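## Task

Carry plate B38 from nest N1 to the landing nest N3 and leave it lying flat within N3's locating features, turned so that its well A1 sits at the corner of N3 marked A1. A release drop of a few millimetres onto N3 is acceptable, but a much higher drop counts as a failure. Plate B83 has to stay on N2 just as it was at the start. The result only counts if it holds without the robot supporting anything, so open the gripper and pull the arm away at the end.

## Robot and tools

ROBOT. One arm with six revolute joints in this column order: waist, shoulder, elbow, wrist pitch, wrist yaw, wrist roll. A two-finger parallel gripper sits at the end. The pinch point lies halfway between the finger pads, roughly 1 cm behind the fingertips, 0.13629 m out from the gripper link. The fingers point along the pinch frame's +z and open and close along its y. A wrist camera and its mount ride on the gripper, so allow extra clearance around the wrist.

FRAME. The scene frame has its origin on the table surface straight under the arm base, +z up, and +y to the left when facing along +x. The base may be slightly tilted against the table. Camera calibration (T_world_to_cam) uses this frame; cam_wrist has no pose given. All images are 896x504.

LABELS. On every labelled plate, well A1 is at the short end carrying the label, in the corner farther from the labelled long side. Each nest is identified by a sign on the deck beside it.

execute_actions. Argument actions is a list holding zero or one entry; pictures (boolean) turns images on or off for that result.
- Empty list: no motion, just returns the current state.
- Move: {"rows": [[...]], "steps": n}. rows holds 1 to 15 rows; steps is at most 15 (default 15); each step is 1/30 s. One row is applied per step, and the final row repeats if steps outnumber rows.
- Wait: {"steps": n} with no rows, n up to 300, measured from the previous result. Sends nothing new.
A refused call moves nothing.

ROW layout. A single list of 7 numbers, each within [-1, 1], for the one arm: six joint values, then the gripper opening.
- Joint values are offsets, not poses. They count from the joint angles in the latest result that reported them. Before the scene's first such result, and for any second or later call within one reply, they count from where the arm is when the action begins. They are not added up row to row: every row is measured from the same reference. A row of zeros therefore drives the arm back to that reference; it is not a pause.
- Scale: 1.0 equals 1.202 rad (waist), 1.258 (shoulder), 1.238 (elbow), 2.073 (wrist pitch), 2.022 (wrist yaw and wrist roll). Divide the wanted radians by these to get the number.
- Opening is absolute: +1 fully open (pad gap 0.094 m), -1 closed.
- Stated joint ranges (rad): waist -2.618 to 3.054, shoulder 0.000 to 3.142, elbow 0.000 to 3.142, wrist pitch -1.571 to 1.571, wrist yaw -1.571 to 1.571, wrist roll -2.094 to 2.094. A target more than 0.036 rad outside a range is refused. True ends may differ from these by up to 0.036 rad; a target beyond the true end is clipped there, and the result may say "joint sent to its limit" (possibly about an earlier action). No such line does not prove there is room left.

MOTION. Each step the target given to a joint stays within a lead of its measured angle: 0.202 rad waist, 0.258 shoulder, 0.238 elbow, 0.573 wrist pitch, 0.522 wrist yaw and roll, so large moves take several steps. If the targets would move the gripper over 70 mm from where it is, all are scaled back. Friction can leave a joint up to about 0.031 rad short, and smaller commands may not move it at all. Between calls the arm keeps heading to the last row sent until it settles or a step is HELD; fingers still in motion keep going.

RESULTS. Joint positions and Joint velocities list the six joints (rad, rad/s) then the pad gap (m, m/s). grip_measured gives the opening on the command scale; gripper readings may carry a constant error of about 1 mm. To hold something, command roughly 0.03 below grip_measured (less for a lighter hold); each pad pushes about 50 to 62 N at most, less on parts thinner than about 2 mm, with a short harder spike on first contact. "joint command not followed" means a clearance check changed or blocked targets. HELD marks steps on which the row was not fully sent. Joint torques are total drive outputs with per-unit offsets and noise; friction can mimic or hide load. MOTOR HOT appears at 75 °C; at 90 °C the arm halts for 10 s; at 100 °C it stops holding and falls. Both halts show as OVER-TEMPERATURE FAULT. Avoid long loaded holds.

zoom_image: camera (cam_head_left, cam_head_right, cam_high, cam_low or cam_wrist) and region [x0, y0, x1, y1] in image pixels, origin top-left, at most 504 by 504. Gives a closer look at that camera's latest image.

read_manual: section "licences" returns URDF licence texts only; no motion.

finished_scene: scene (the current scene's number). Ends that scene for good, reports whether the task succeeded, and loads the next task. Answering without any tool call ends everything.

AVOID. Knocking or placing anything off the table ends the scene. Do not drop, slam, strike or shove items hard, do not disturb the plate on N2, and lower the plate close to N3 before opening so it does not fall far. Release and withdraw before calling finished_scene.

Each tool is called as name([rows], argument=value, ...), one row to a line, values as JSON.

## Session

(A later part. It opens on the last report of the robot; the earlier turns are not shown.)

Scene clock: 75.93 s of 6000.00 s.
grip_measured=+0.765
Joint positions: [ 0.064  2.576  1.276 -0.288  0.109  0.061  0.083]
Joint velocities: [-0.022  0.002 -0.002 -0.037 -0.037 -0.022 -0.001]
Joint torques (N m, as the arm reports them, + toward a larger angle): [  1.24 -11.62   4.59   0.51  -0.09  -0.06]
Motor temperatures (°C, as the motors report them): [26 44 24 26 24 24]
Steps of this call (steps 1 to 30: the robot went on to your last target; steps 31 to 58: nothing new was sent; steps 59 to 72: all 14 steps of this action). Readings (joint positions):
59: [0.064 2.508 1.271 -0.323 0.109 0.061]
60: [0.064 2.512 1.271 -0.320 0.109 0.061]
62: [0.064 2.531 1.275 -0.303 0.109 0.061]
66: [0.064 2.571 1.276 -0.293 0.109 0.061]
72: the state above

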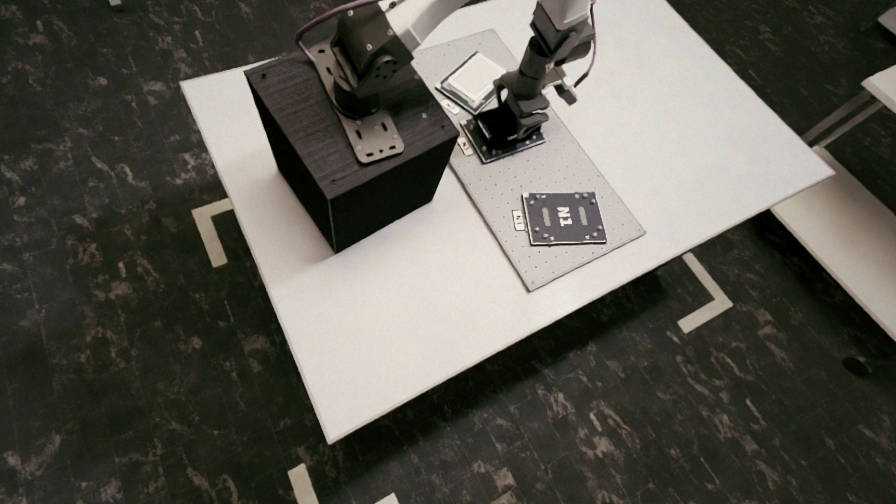

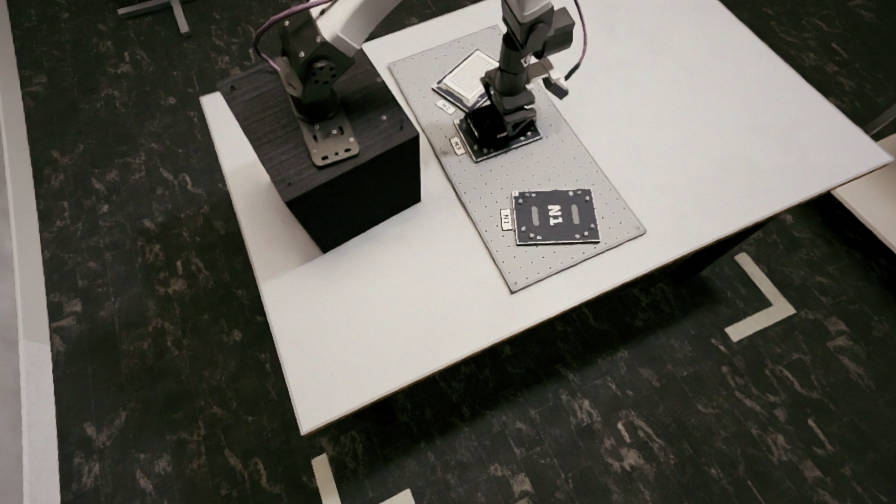

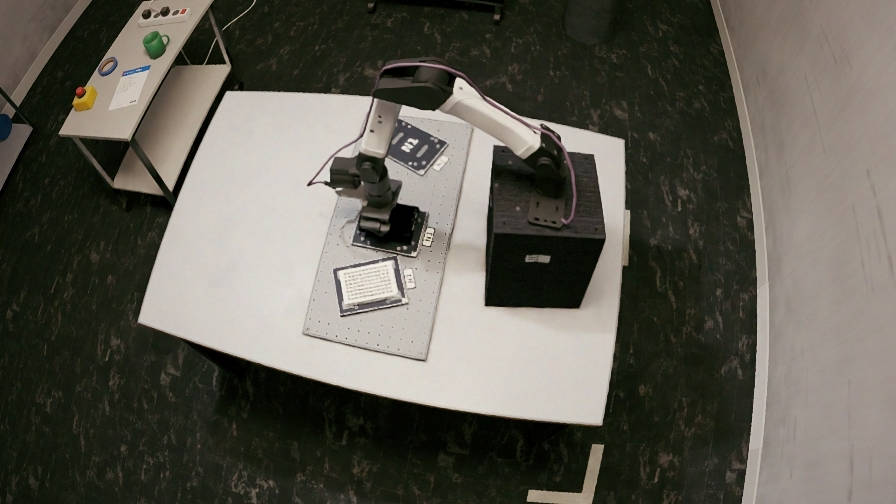

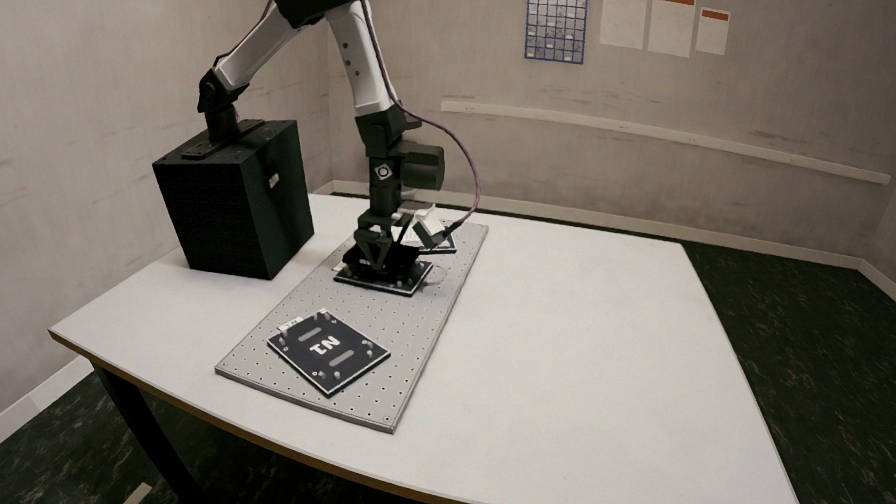

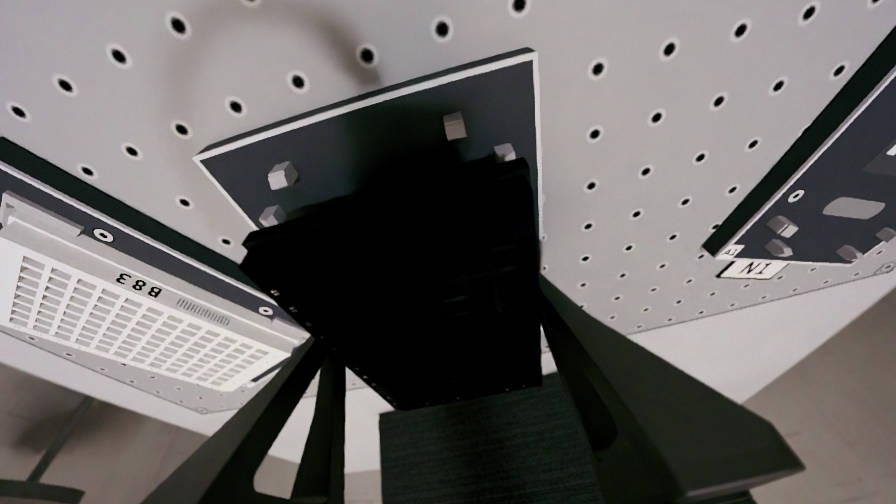

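execute_actions([
  {"rows":[[0.008,0.012,-0.008,0.017,0,0.004,0.745],[0.014,0.024,-0.017,0.034,0,0.007,0.745]],"steps":14},
])

zoom_image(camera="cam_low", region=[300, 190, 480, 320])

Scene clock: 79.60 s of 6000.00 s.
grip_measured=+0.765
Joint positions: [ 0.075  2.587  1.276 -0.23   0.109  0.065  0.083]
Joint velocities: [ 0.007  0.002 -0.012  0.066 -0.066 -0.037 -0.   ]
Joint torques (N m, as the arm reports them, + toward a larger angle): [  1.65 -10.73   2.     0.6   -0.08   0.01]
Motor temperatures (°C, as the motors report them): [26 44 24 26 24 24]
Steps of this call (steps 1 to 15: the robot went on to your last target; steps 16 to 90: nothing new was sent; then 0.20 s passed at rest; steps 91 to 104: all 14 steps of this action). Readings (joint positions):
91: [0.064 2.576 1.276 -0.283 0.109 0.061]
92: [0.064 2.578 1.276 -0.276 0.109 0.062]
94: [0.068 2.582 1.276 -0.256 0.109 0.063]
98: [0.075 2.587 1.276 -0.238 0.109 0.064]
104: the state above

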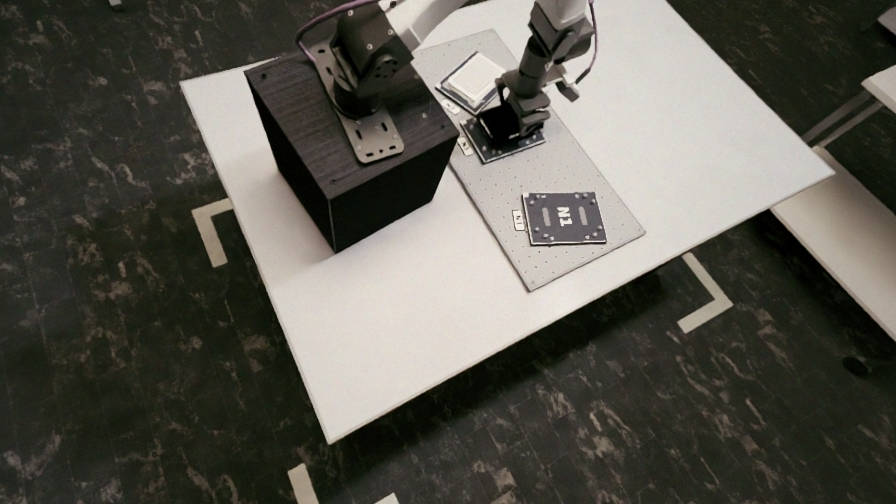

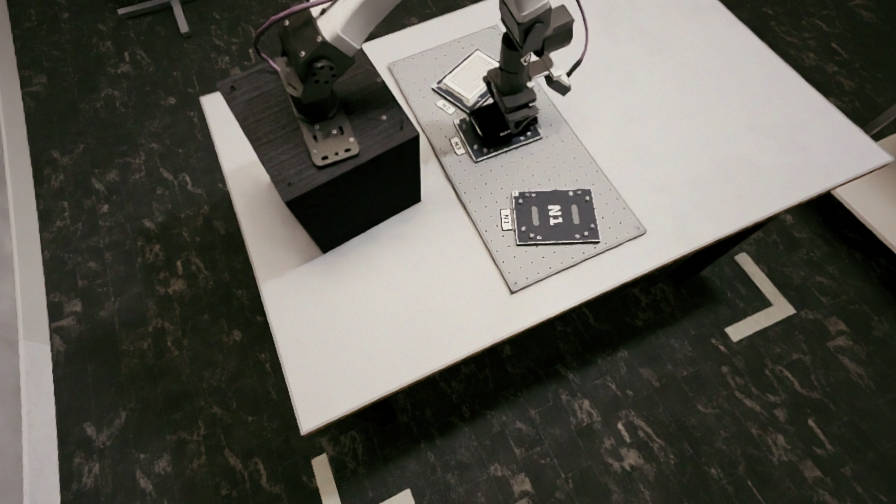

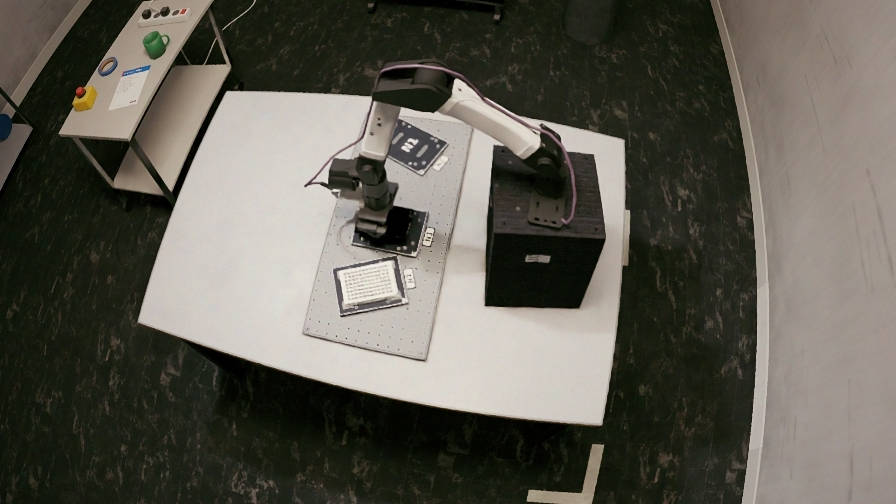

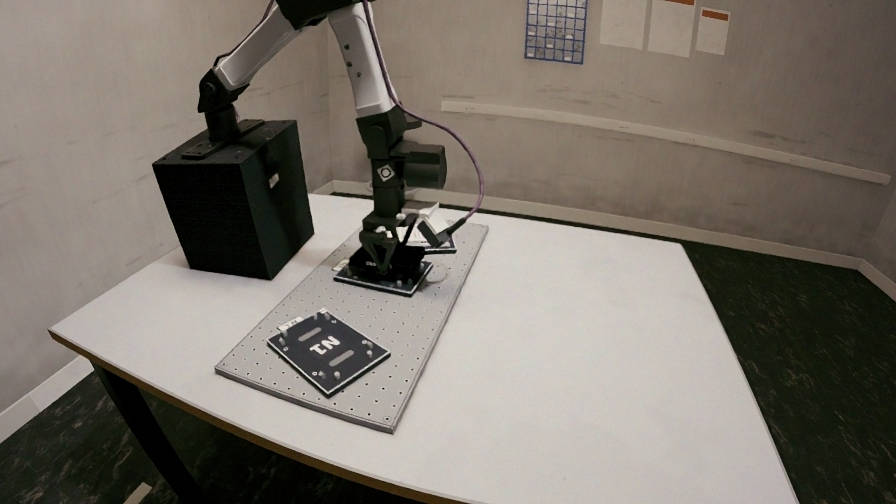

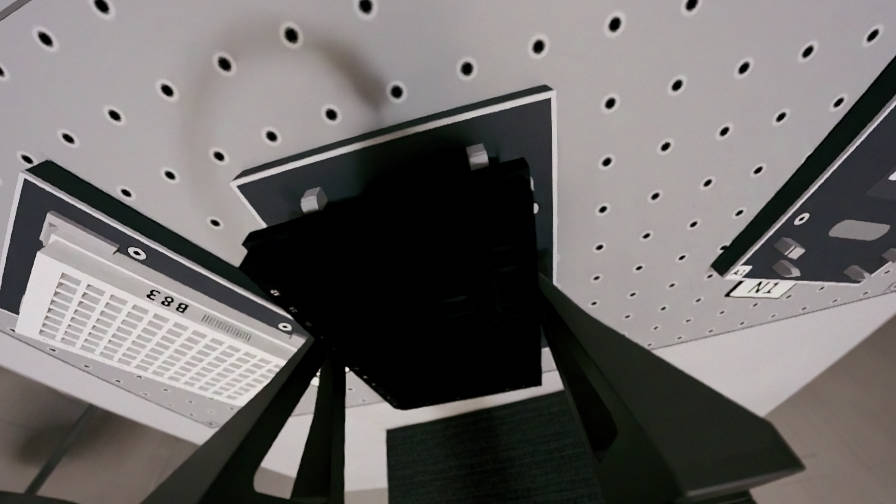

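Region (300, 190, 480, 320) of cam_low's 896x504 image, scaled by 2.800, with more detail than that image has.

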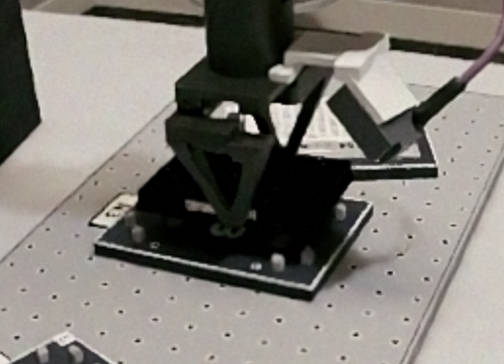

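execute_actions([
  {"rows":[[-0.006,0.02,-0.028,0.004,0,0,0.745]],"steps":14},
])

zoom_image(camera="cam_low", region=[300, 190, 480, 320])

Scene clock: 83.00 s of 6000.00 s.
grip_measured=+0.765
Joint positions: [ 0.075  2.587  1.256 -0.224  0.109  0.065  0.083]
Joint velocities: [ 0.012  0.002  0.007  0.022 -0.037  0.051  0.001]
Joint torques (N m, as the arm reports them, + toward a larger angle): [  0.72 -10.07   2.42   0.52  -0.09  -0.11]
Motor temperatures (°C, as the motors report them): [26 44 24 27 24 24]
Steps of this call (steps 1 to 15: the robot went on to your last target; steps 16 to 88: nothing new was sent; steps 89 to 102: all 14 steps of this action). Readings (joint positions):
89: [0.075 2.587 1.273 -0.225 0.109 0.065]
90: [0.075 2.587 1.270 -0.224 0.109 0.065]
92: [0.075 2.587 1.262 -0.224 0.109 0.065]
96: [0.075 2.587 1.256 -0.224 0.109 0.065]
102: the state above

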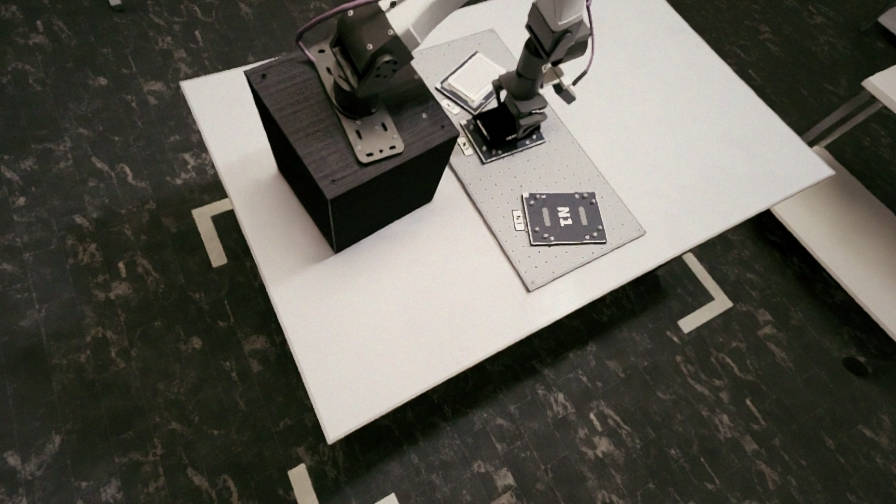

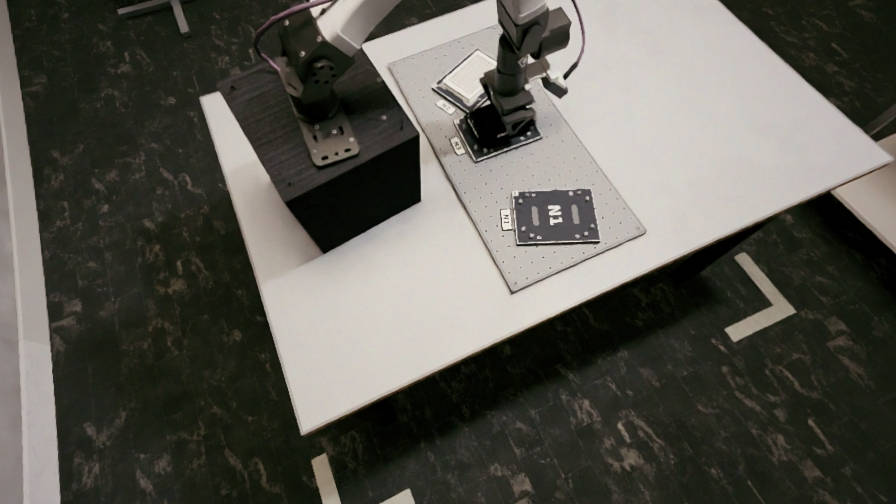

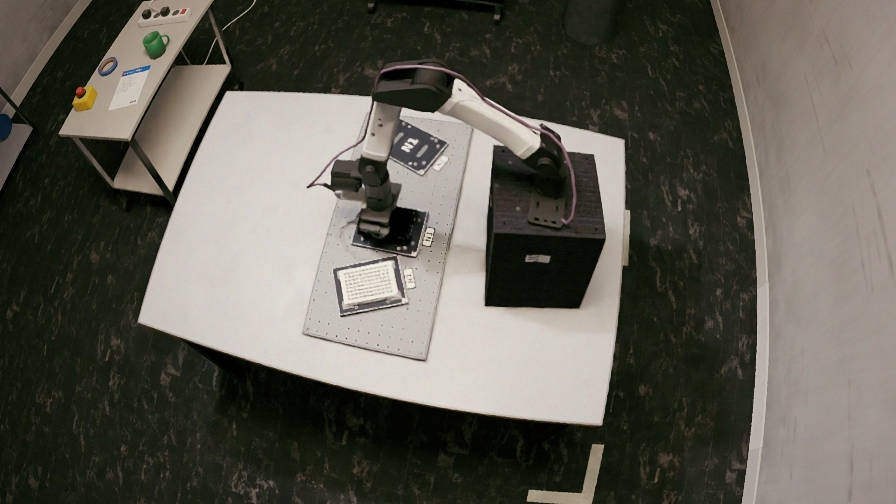

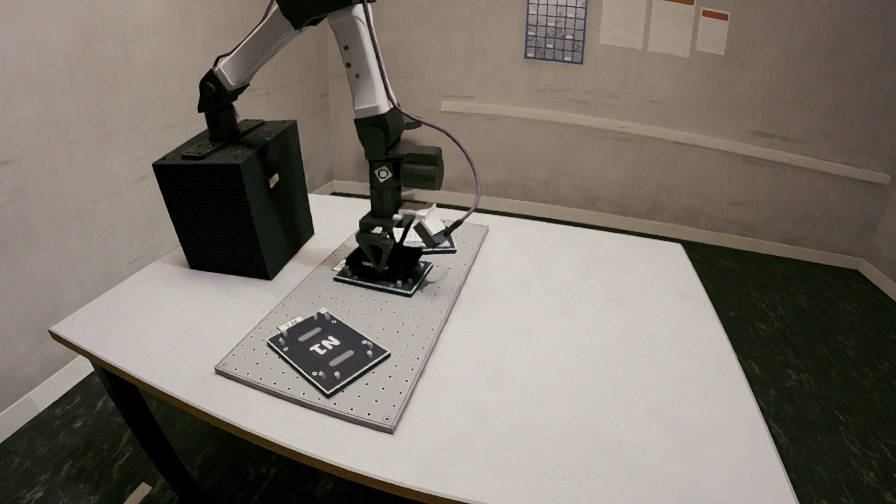

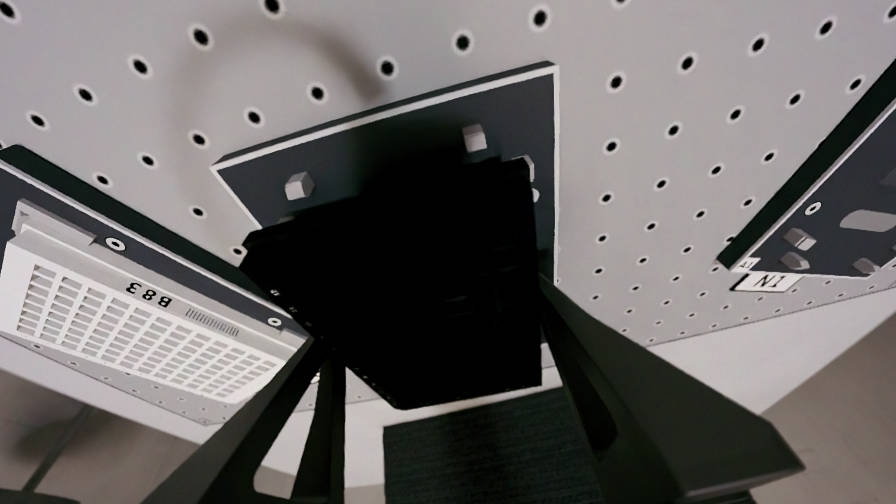

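Region (300, 190, 480, 320) of cam_low's 896x504 image, scaled by 2.800, with more detail than that image has.

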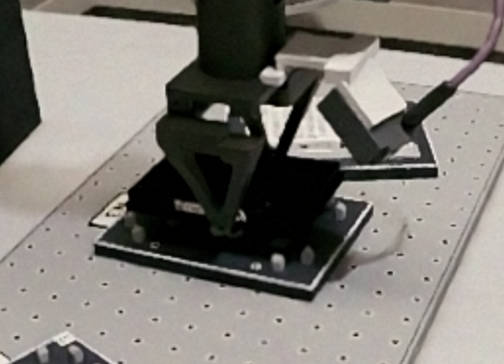

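execute_actions([
  {"rows":[[-0.006,0.015,-0.012,0.007,0,0,0.745],[-0.012,0.028,-0.022,0.013,0,0,0.745]],"steps":14},
])

zoom_image(camera="cam_low", region=[300, 190, 480, 320])

Scene clock: 85.60 s of 6000.00 s.
grip_measured=+0.765
Joint positions: [ 0.066  2.605  1.245 -0.207  0.109  0.065  0.083]
Joint velocities: [-0.007  0.012 -0.022 -0.037 -0.022 -0.022 -0.001]
Joint torques (N m, as the arm reports them, + toward a larger angle): [  0.95 -10.66   2.08   0.5   -0.07  -0.1 ]
Motor temperatures (°C, as the motors report them): [26 44 24 27 24 24]
Steps of this call (steps 1 to 15: the robot went on to your last target; steps 16 to 64: nothing new was sent; steps 65 to 78: all 14 steps of this action). Readings (joint positions):
65: [0.075 2.587 1.256 -0.223 0.109 0.065]
66: [0.074 2.588 1.255 -0.219 0.109 0.065]
68: [0.071 2.593 1.253 -0.211 0.109 0.065]
72: [0.066 2.603 1.247 -0.209 0.109 0.065]
78: the state above

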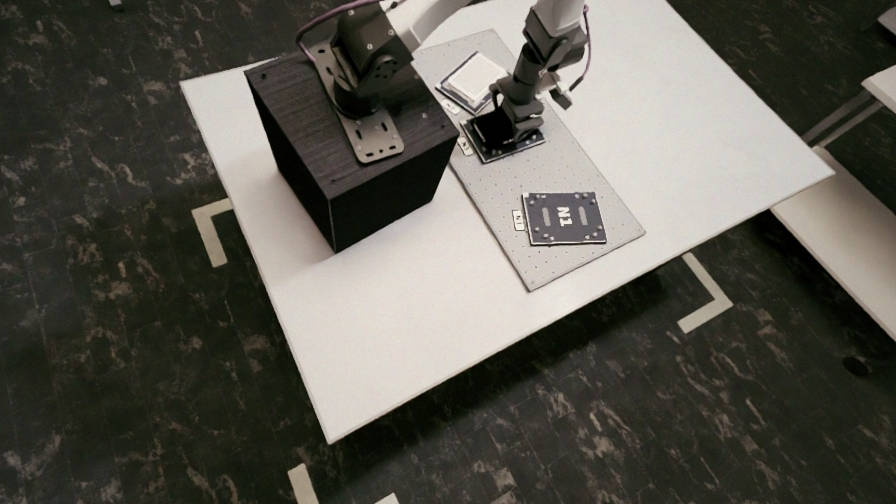

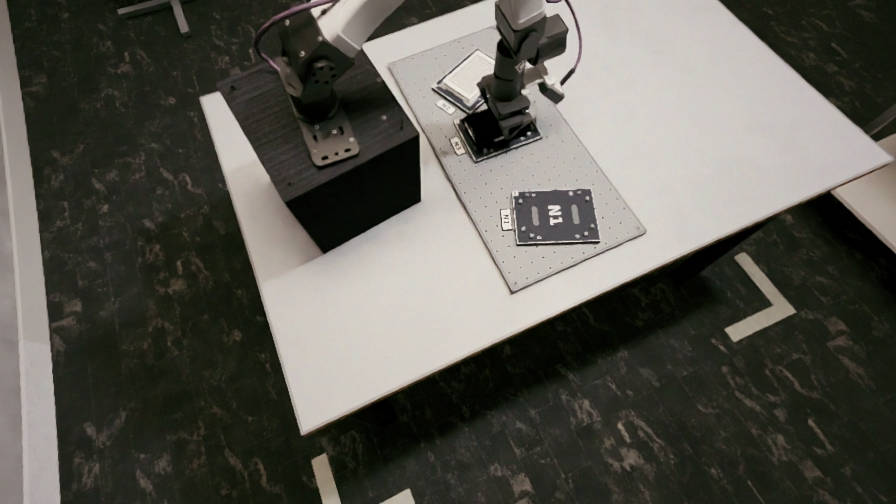

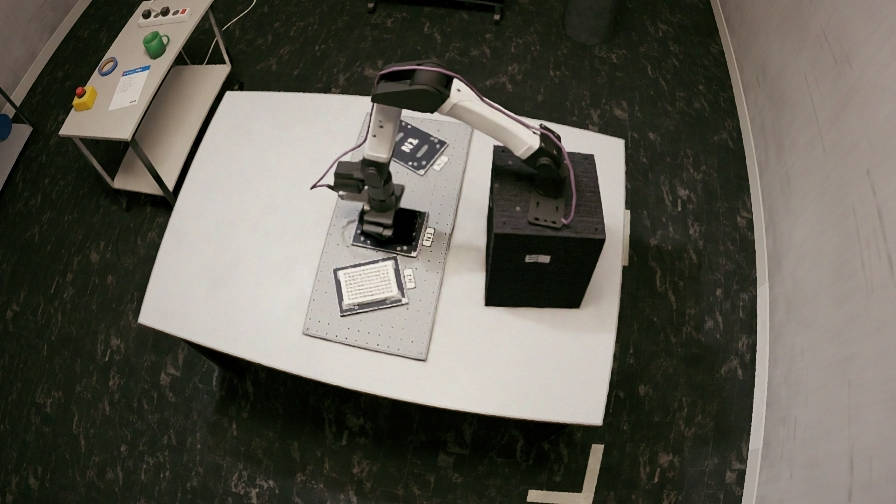

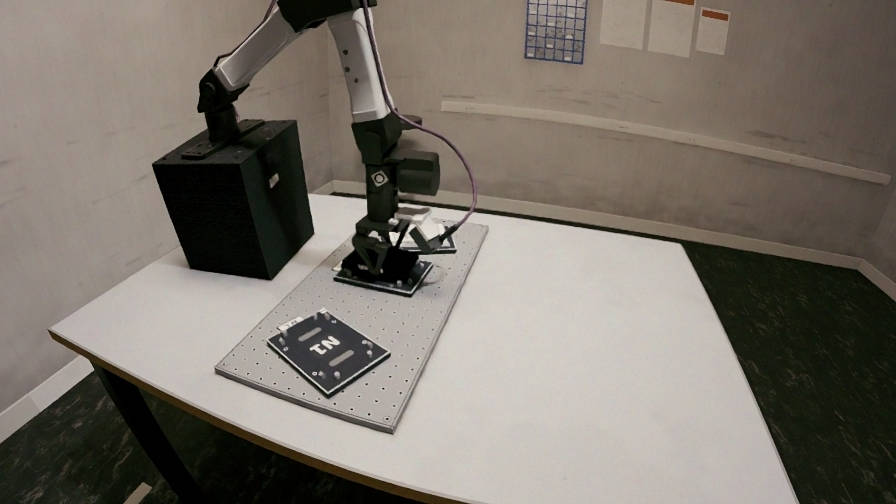

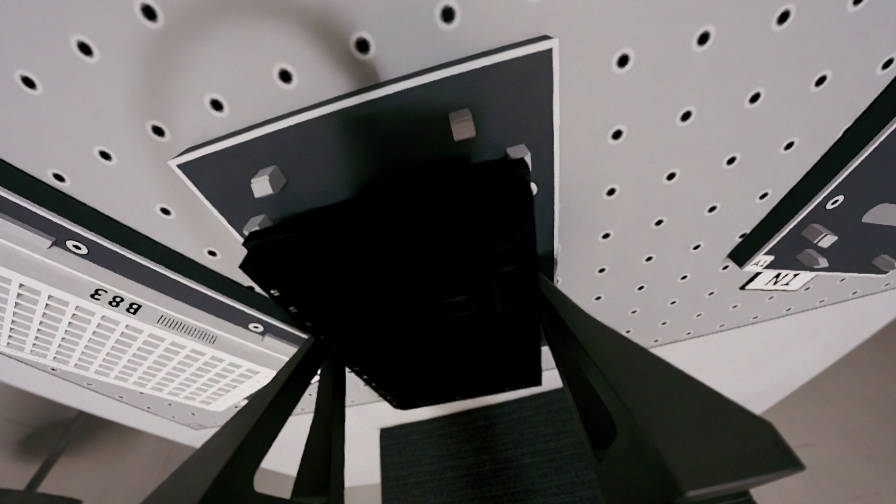

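Region (300, 190, 480, 320) of cam_low's 896x504 image, scaled by 2.800, with more detail than that image has.

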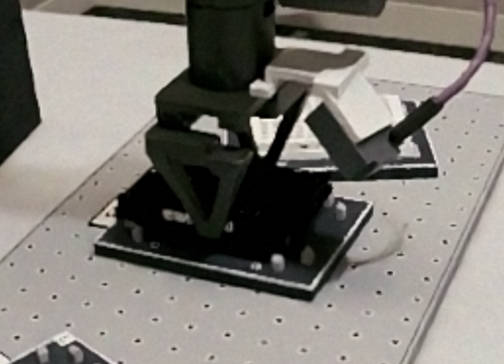

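execute_actions([
  {"rows":[[0.011,0,0.029,-0.011,0,0,0.745]],"steps":14},
])

zoom_image(camera="cam_low", region=[300, 190, 480, 320])

Scene clock: 88.30 s of 6000.00 s.
grip_measured=+0.765
Joint positions: [ 0.072  2.605  1.263 -0.221  0.109  0.065  0.083]
Joint velocities: [-0.017 -0.007 -0.012  0.007 -0.037  0.007  0.001]
Joint torques (N m, as the arm reports them, + toward a larger angle): [  1.7  -12.11   4.74   0.36  -0.08  -0.11]
Motor temperatures (°C, as the motors report them): [26 44 24 27 24 24]
Steps of this call (steps 1 to 15: the robot went on to your last target; steps 16 to 67: nothing new was sent; steps 68 to 81: all 14 steps of this action). Readings (joint positions):
68: [0.066 2.605 1.248 -0.210 0.109 0.065]
69: [0.067 2.605 1.251 -0.215 0.109 0.065]
71: [0.070 2.605 1.258 -0.217 0.109 0.065]
75: [0.072 2.605 1.263 -0.217 0.109 0.065]
81: the state above

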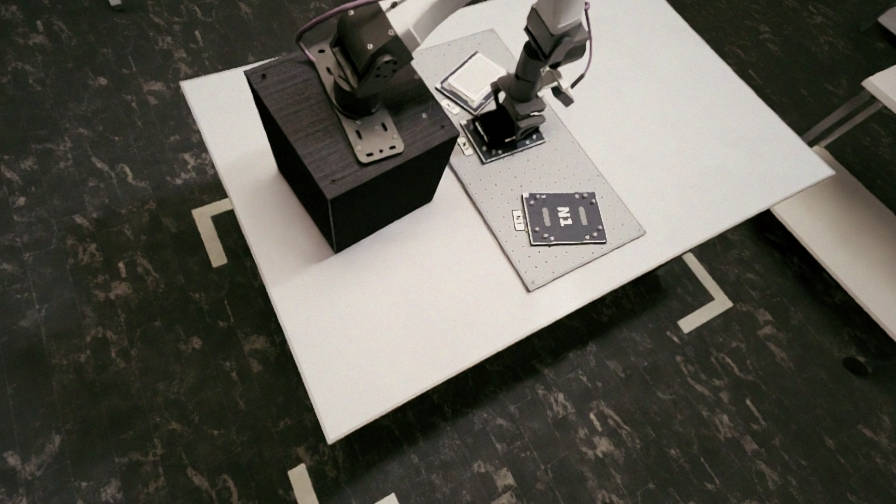

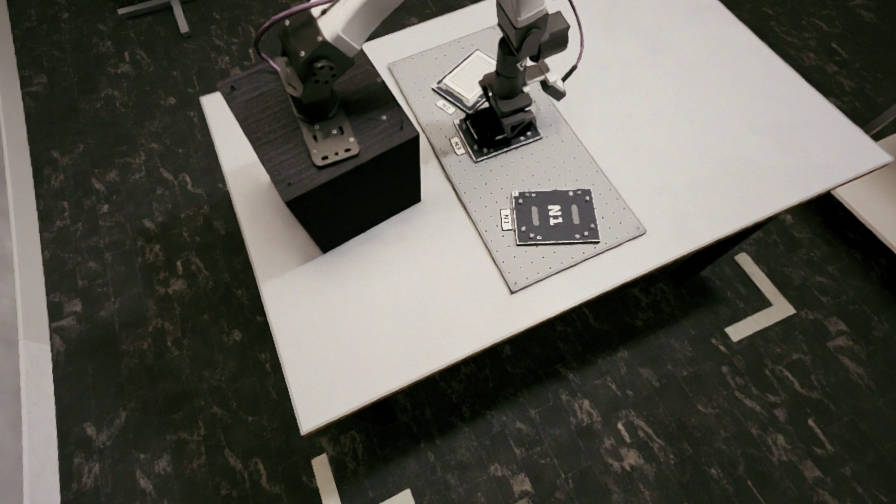

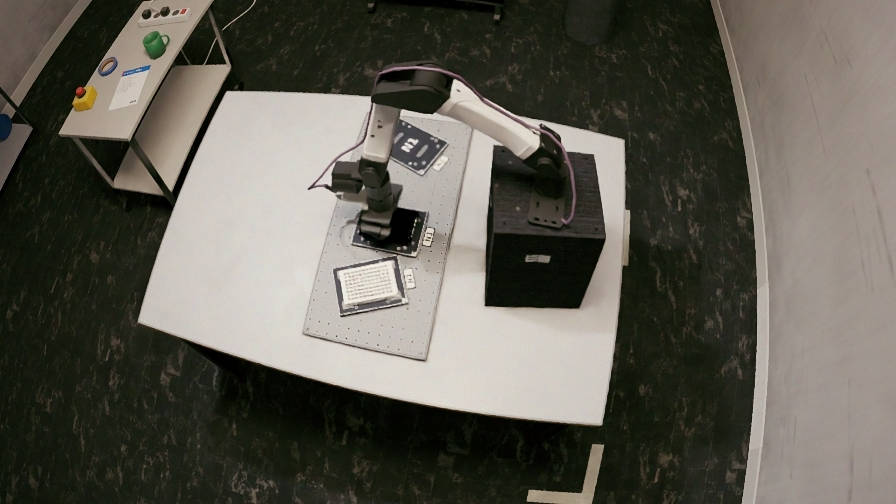

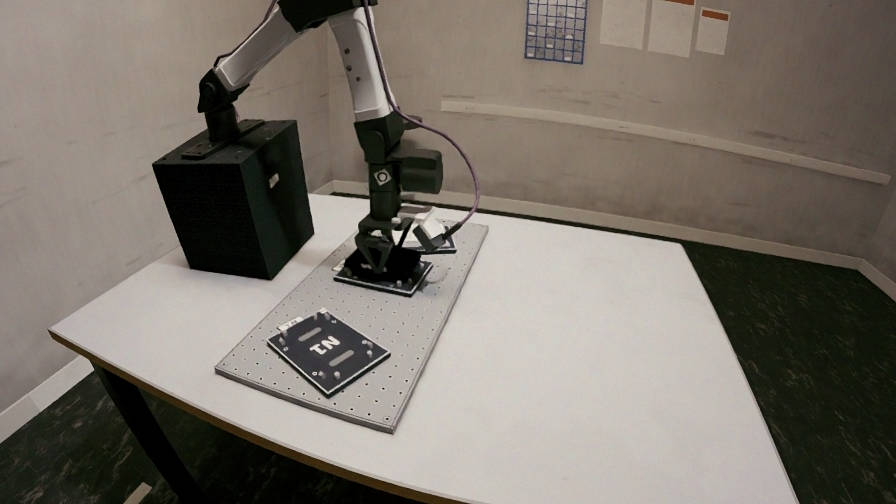

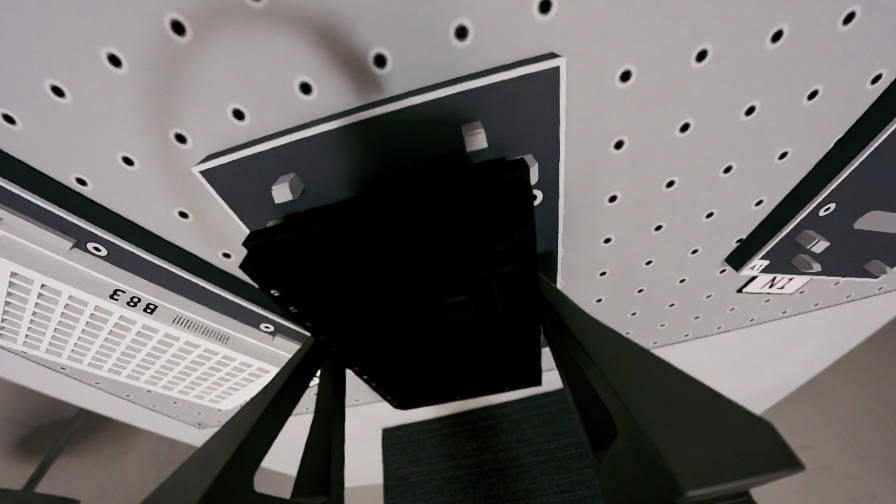

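Region (300, 190, 480, 320) of cam_low's 896x504 image, scaled by 2.800, with more detail than that image has.

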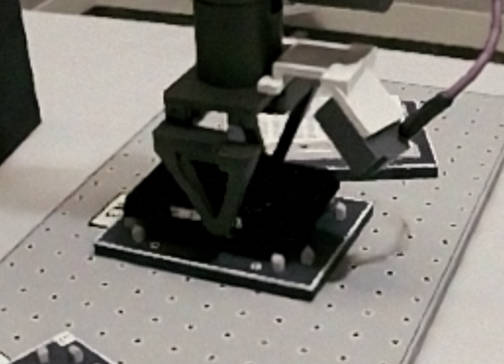

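execute_actions([
  {"rows":[[0,0.012,0.008,0.004,0,0,0.745],[0,0.022,0.014,0.008,0,0,0.745],[0,0.03,0.018,0.011,0,0,0.745]],"steps":15},
])

zoom_image(camera="cam_low", region=[300, 190, 480, 320])

Scene clock: 94.30 s of 6000.00 s.
grip_measured=+0.765
Joint positions: [ 0.072  2.626  1.263 -0.209  0.109  0.065  0.083]
Joint velocities: [-0.007 -0.007 -0.007 -0.051 -0.007 -0.037 -0.   ]
Joint torques (N m, as the arm reports them, + toward a larger angle): [  1.24 -10.64   4.93   0.55  -0.07  -0.11]
Motor temperatures (°C, as the motors report them): [26 44 24 26 24 24]
Steps of this call (steps 1 to 15: the robot went on to your last target; steps 16 to 90: nothing new was sent; then 2.50 s passed at rest; steps 91 to 105: all 15 steps of this action). Readings (joint positions):
91: [0.072 2.605 1.263 -0.222 0.109 0.065]
92: [0.072 2.605 1.263 -0.221 0.109 0.065]
94: [0.072 2.610 1.263 -0.214 0.109 0.065]
98: [0.072 2.623 1.263 -0.210 0.109 0.065]
105: the state above

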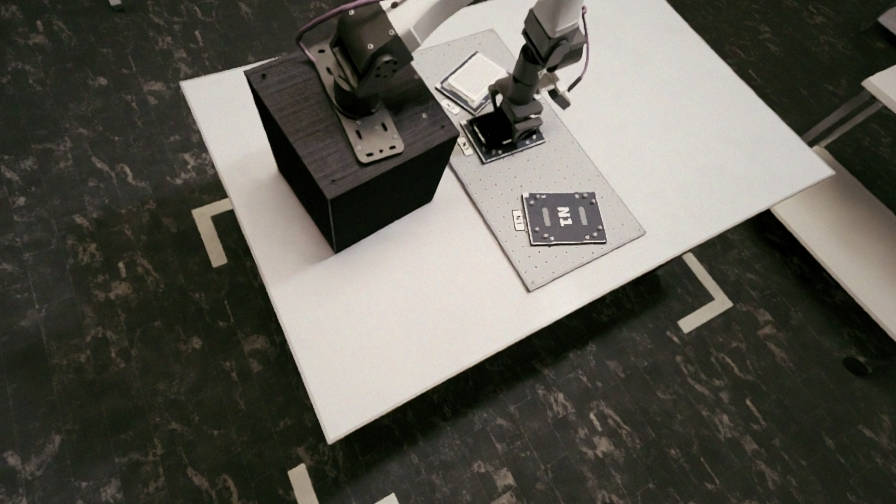

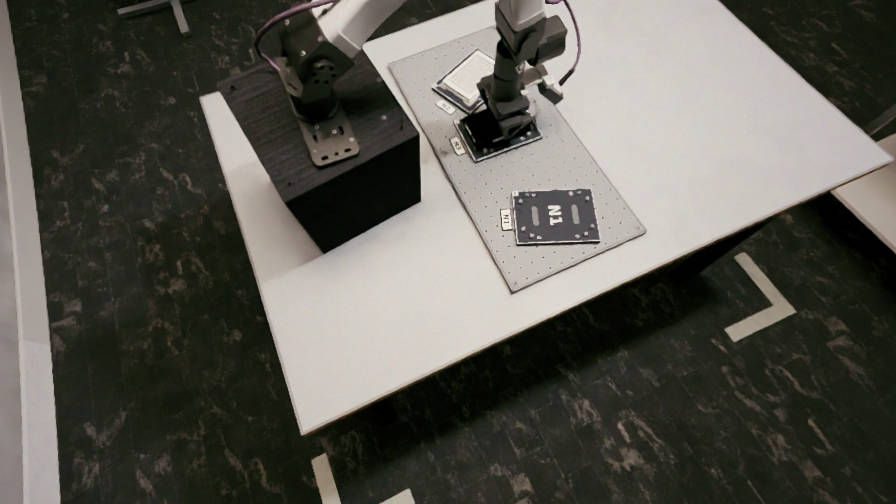

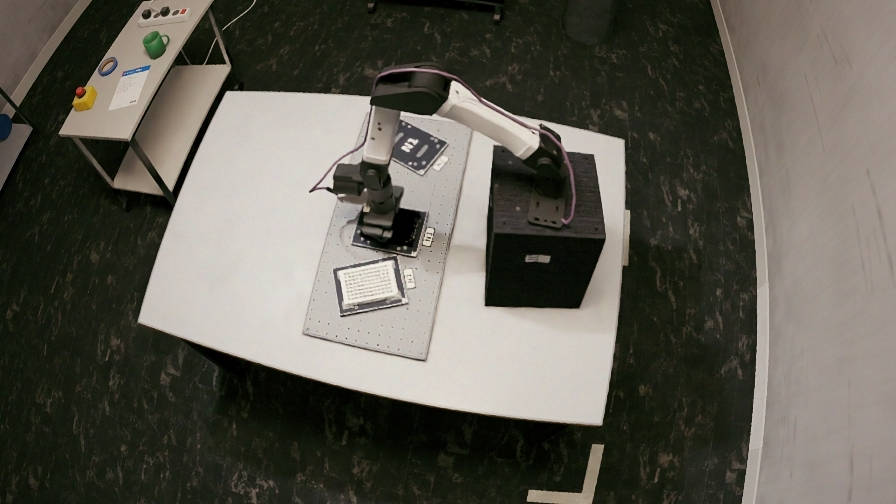

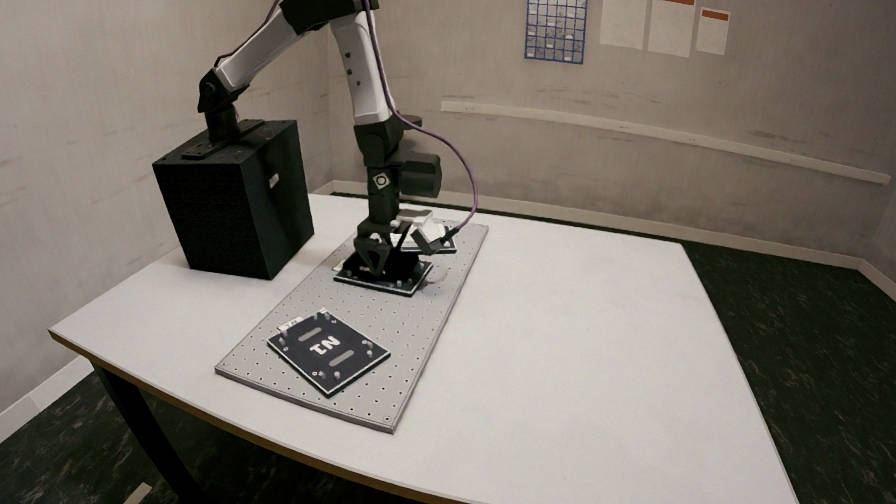

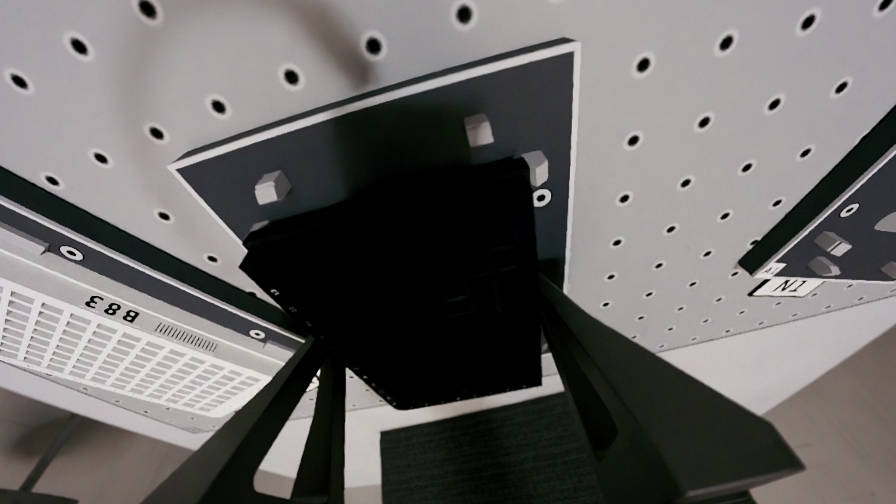

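Region (300, 190, 480, 320) of cam_low's 896x504 image, scaled by 2.800, with more detail than that image has.

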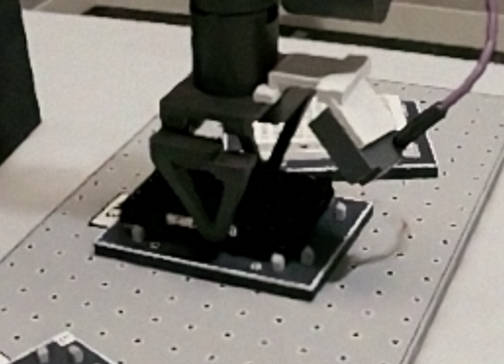

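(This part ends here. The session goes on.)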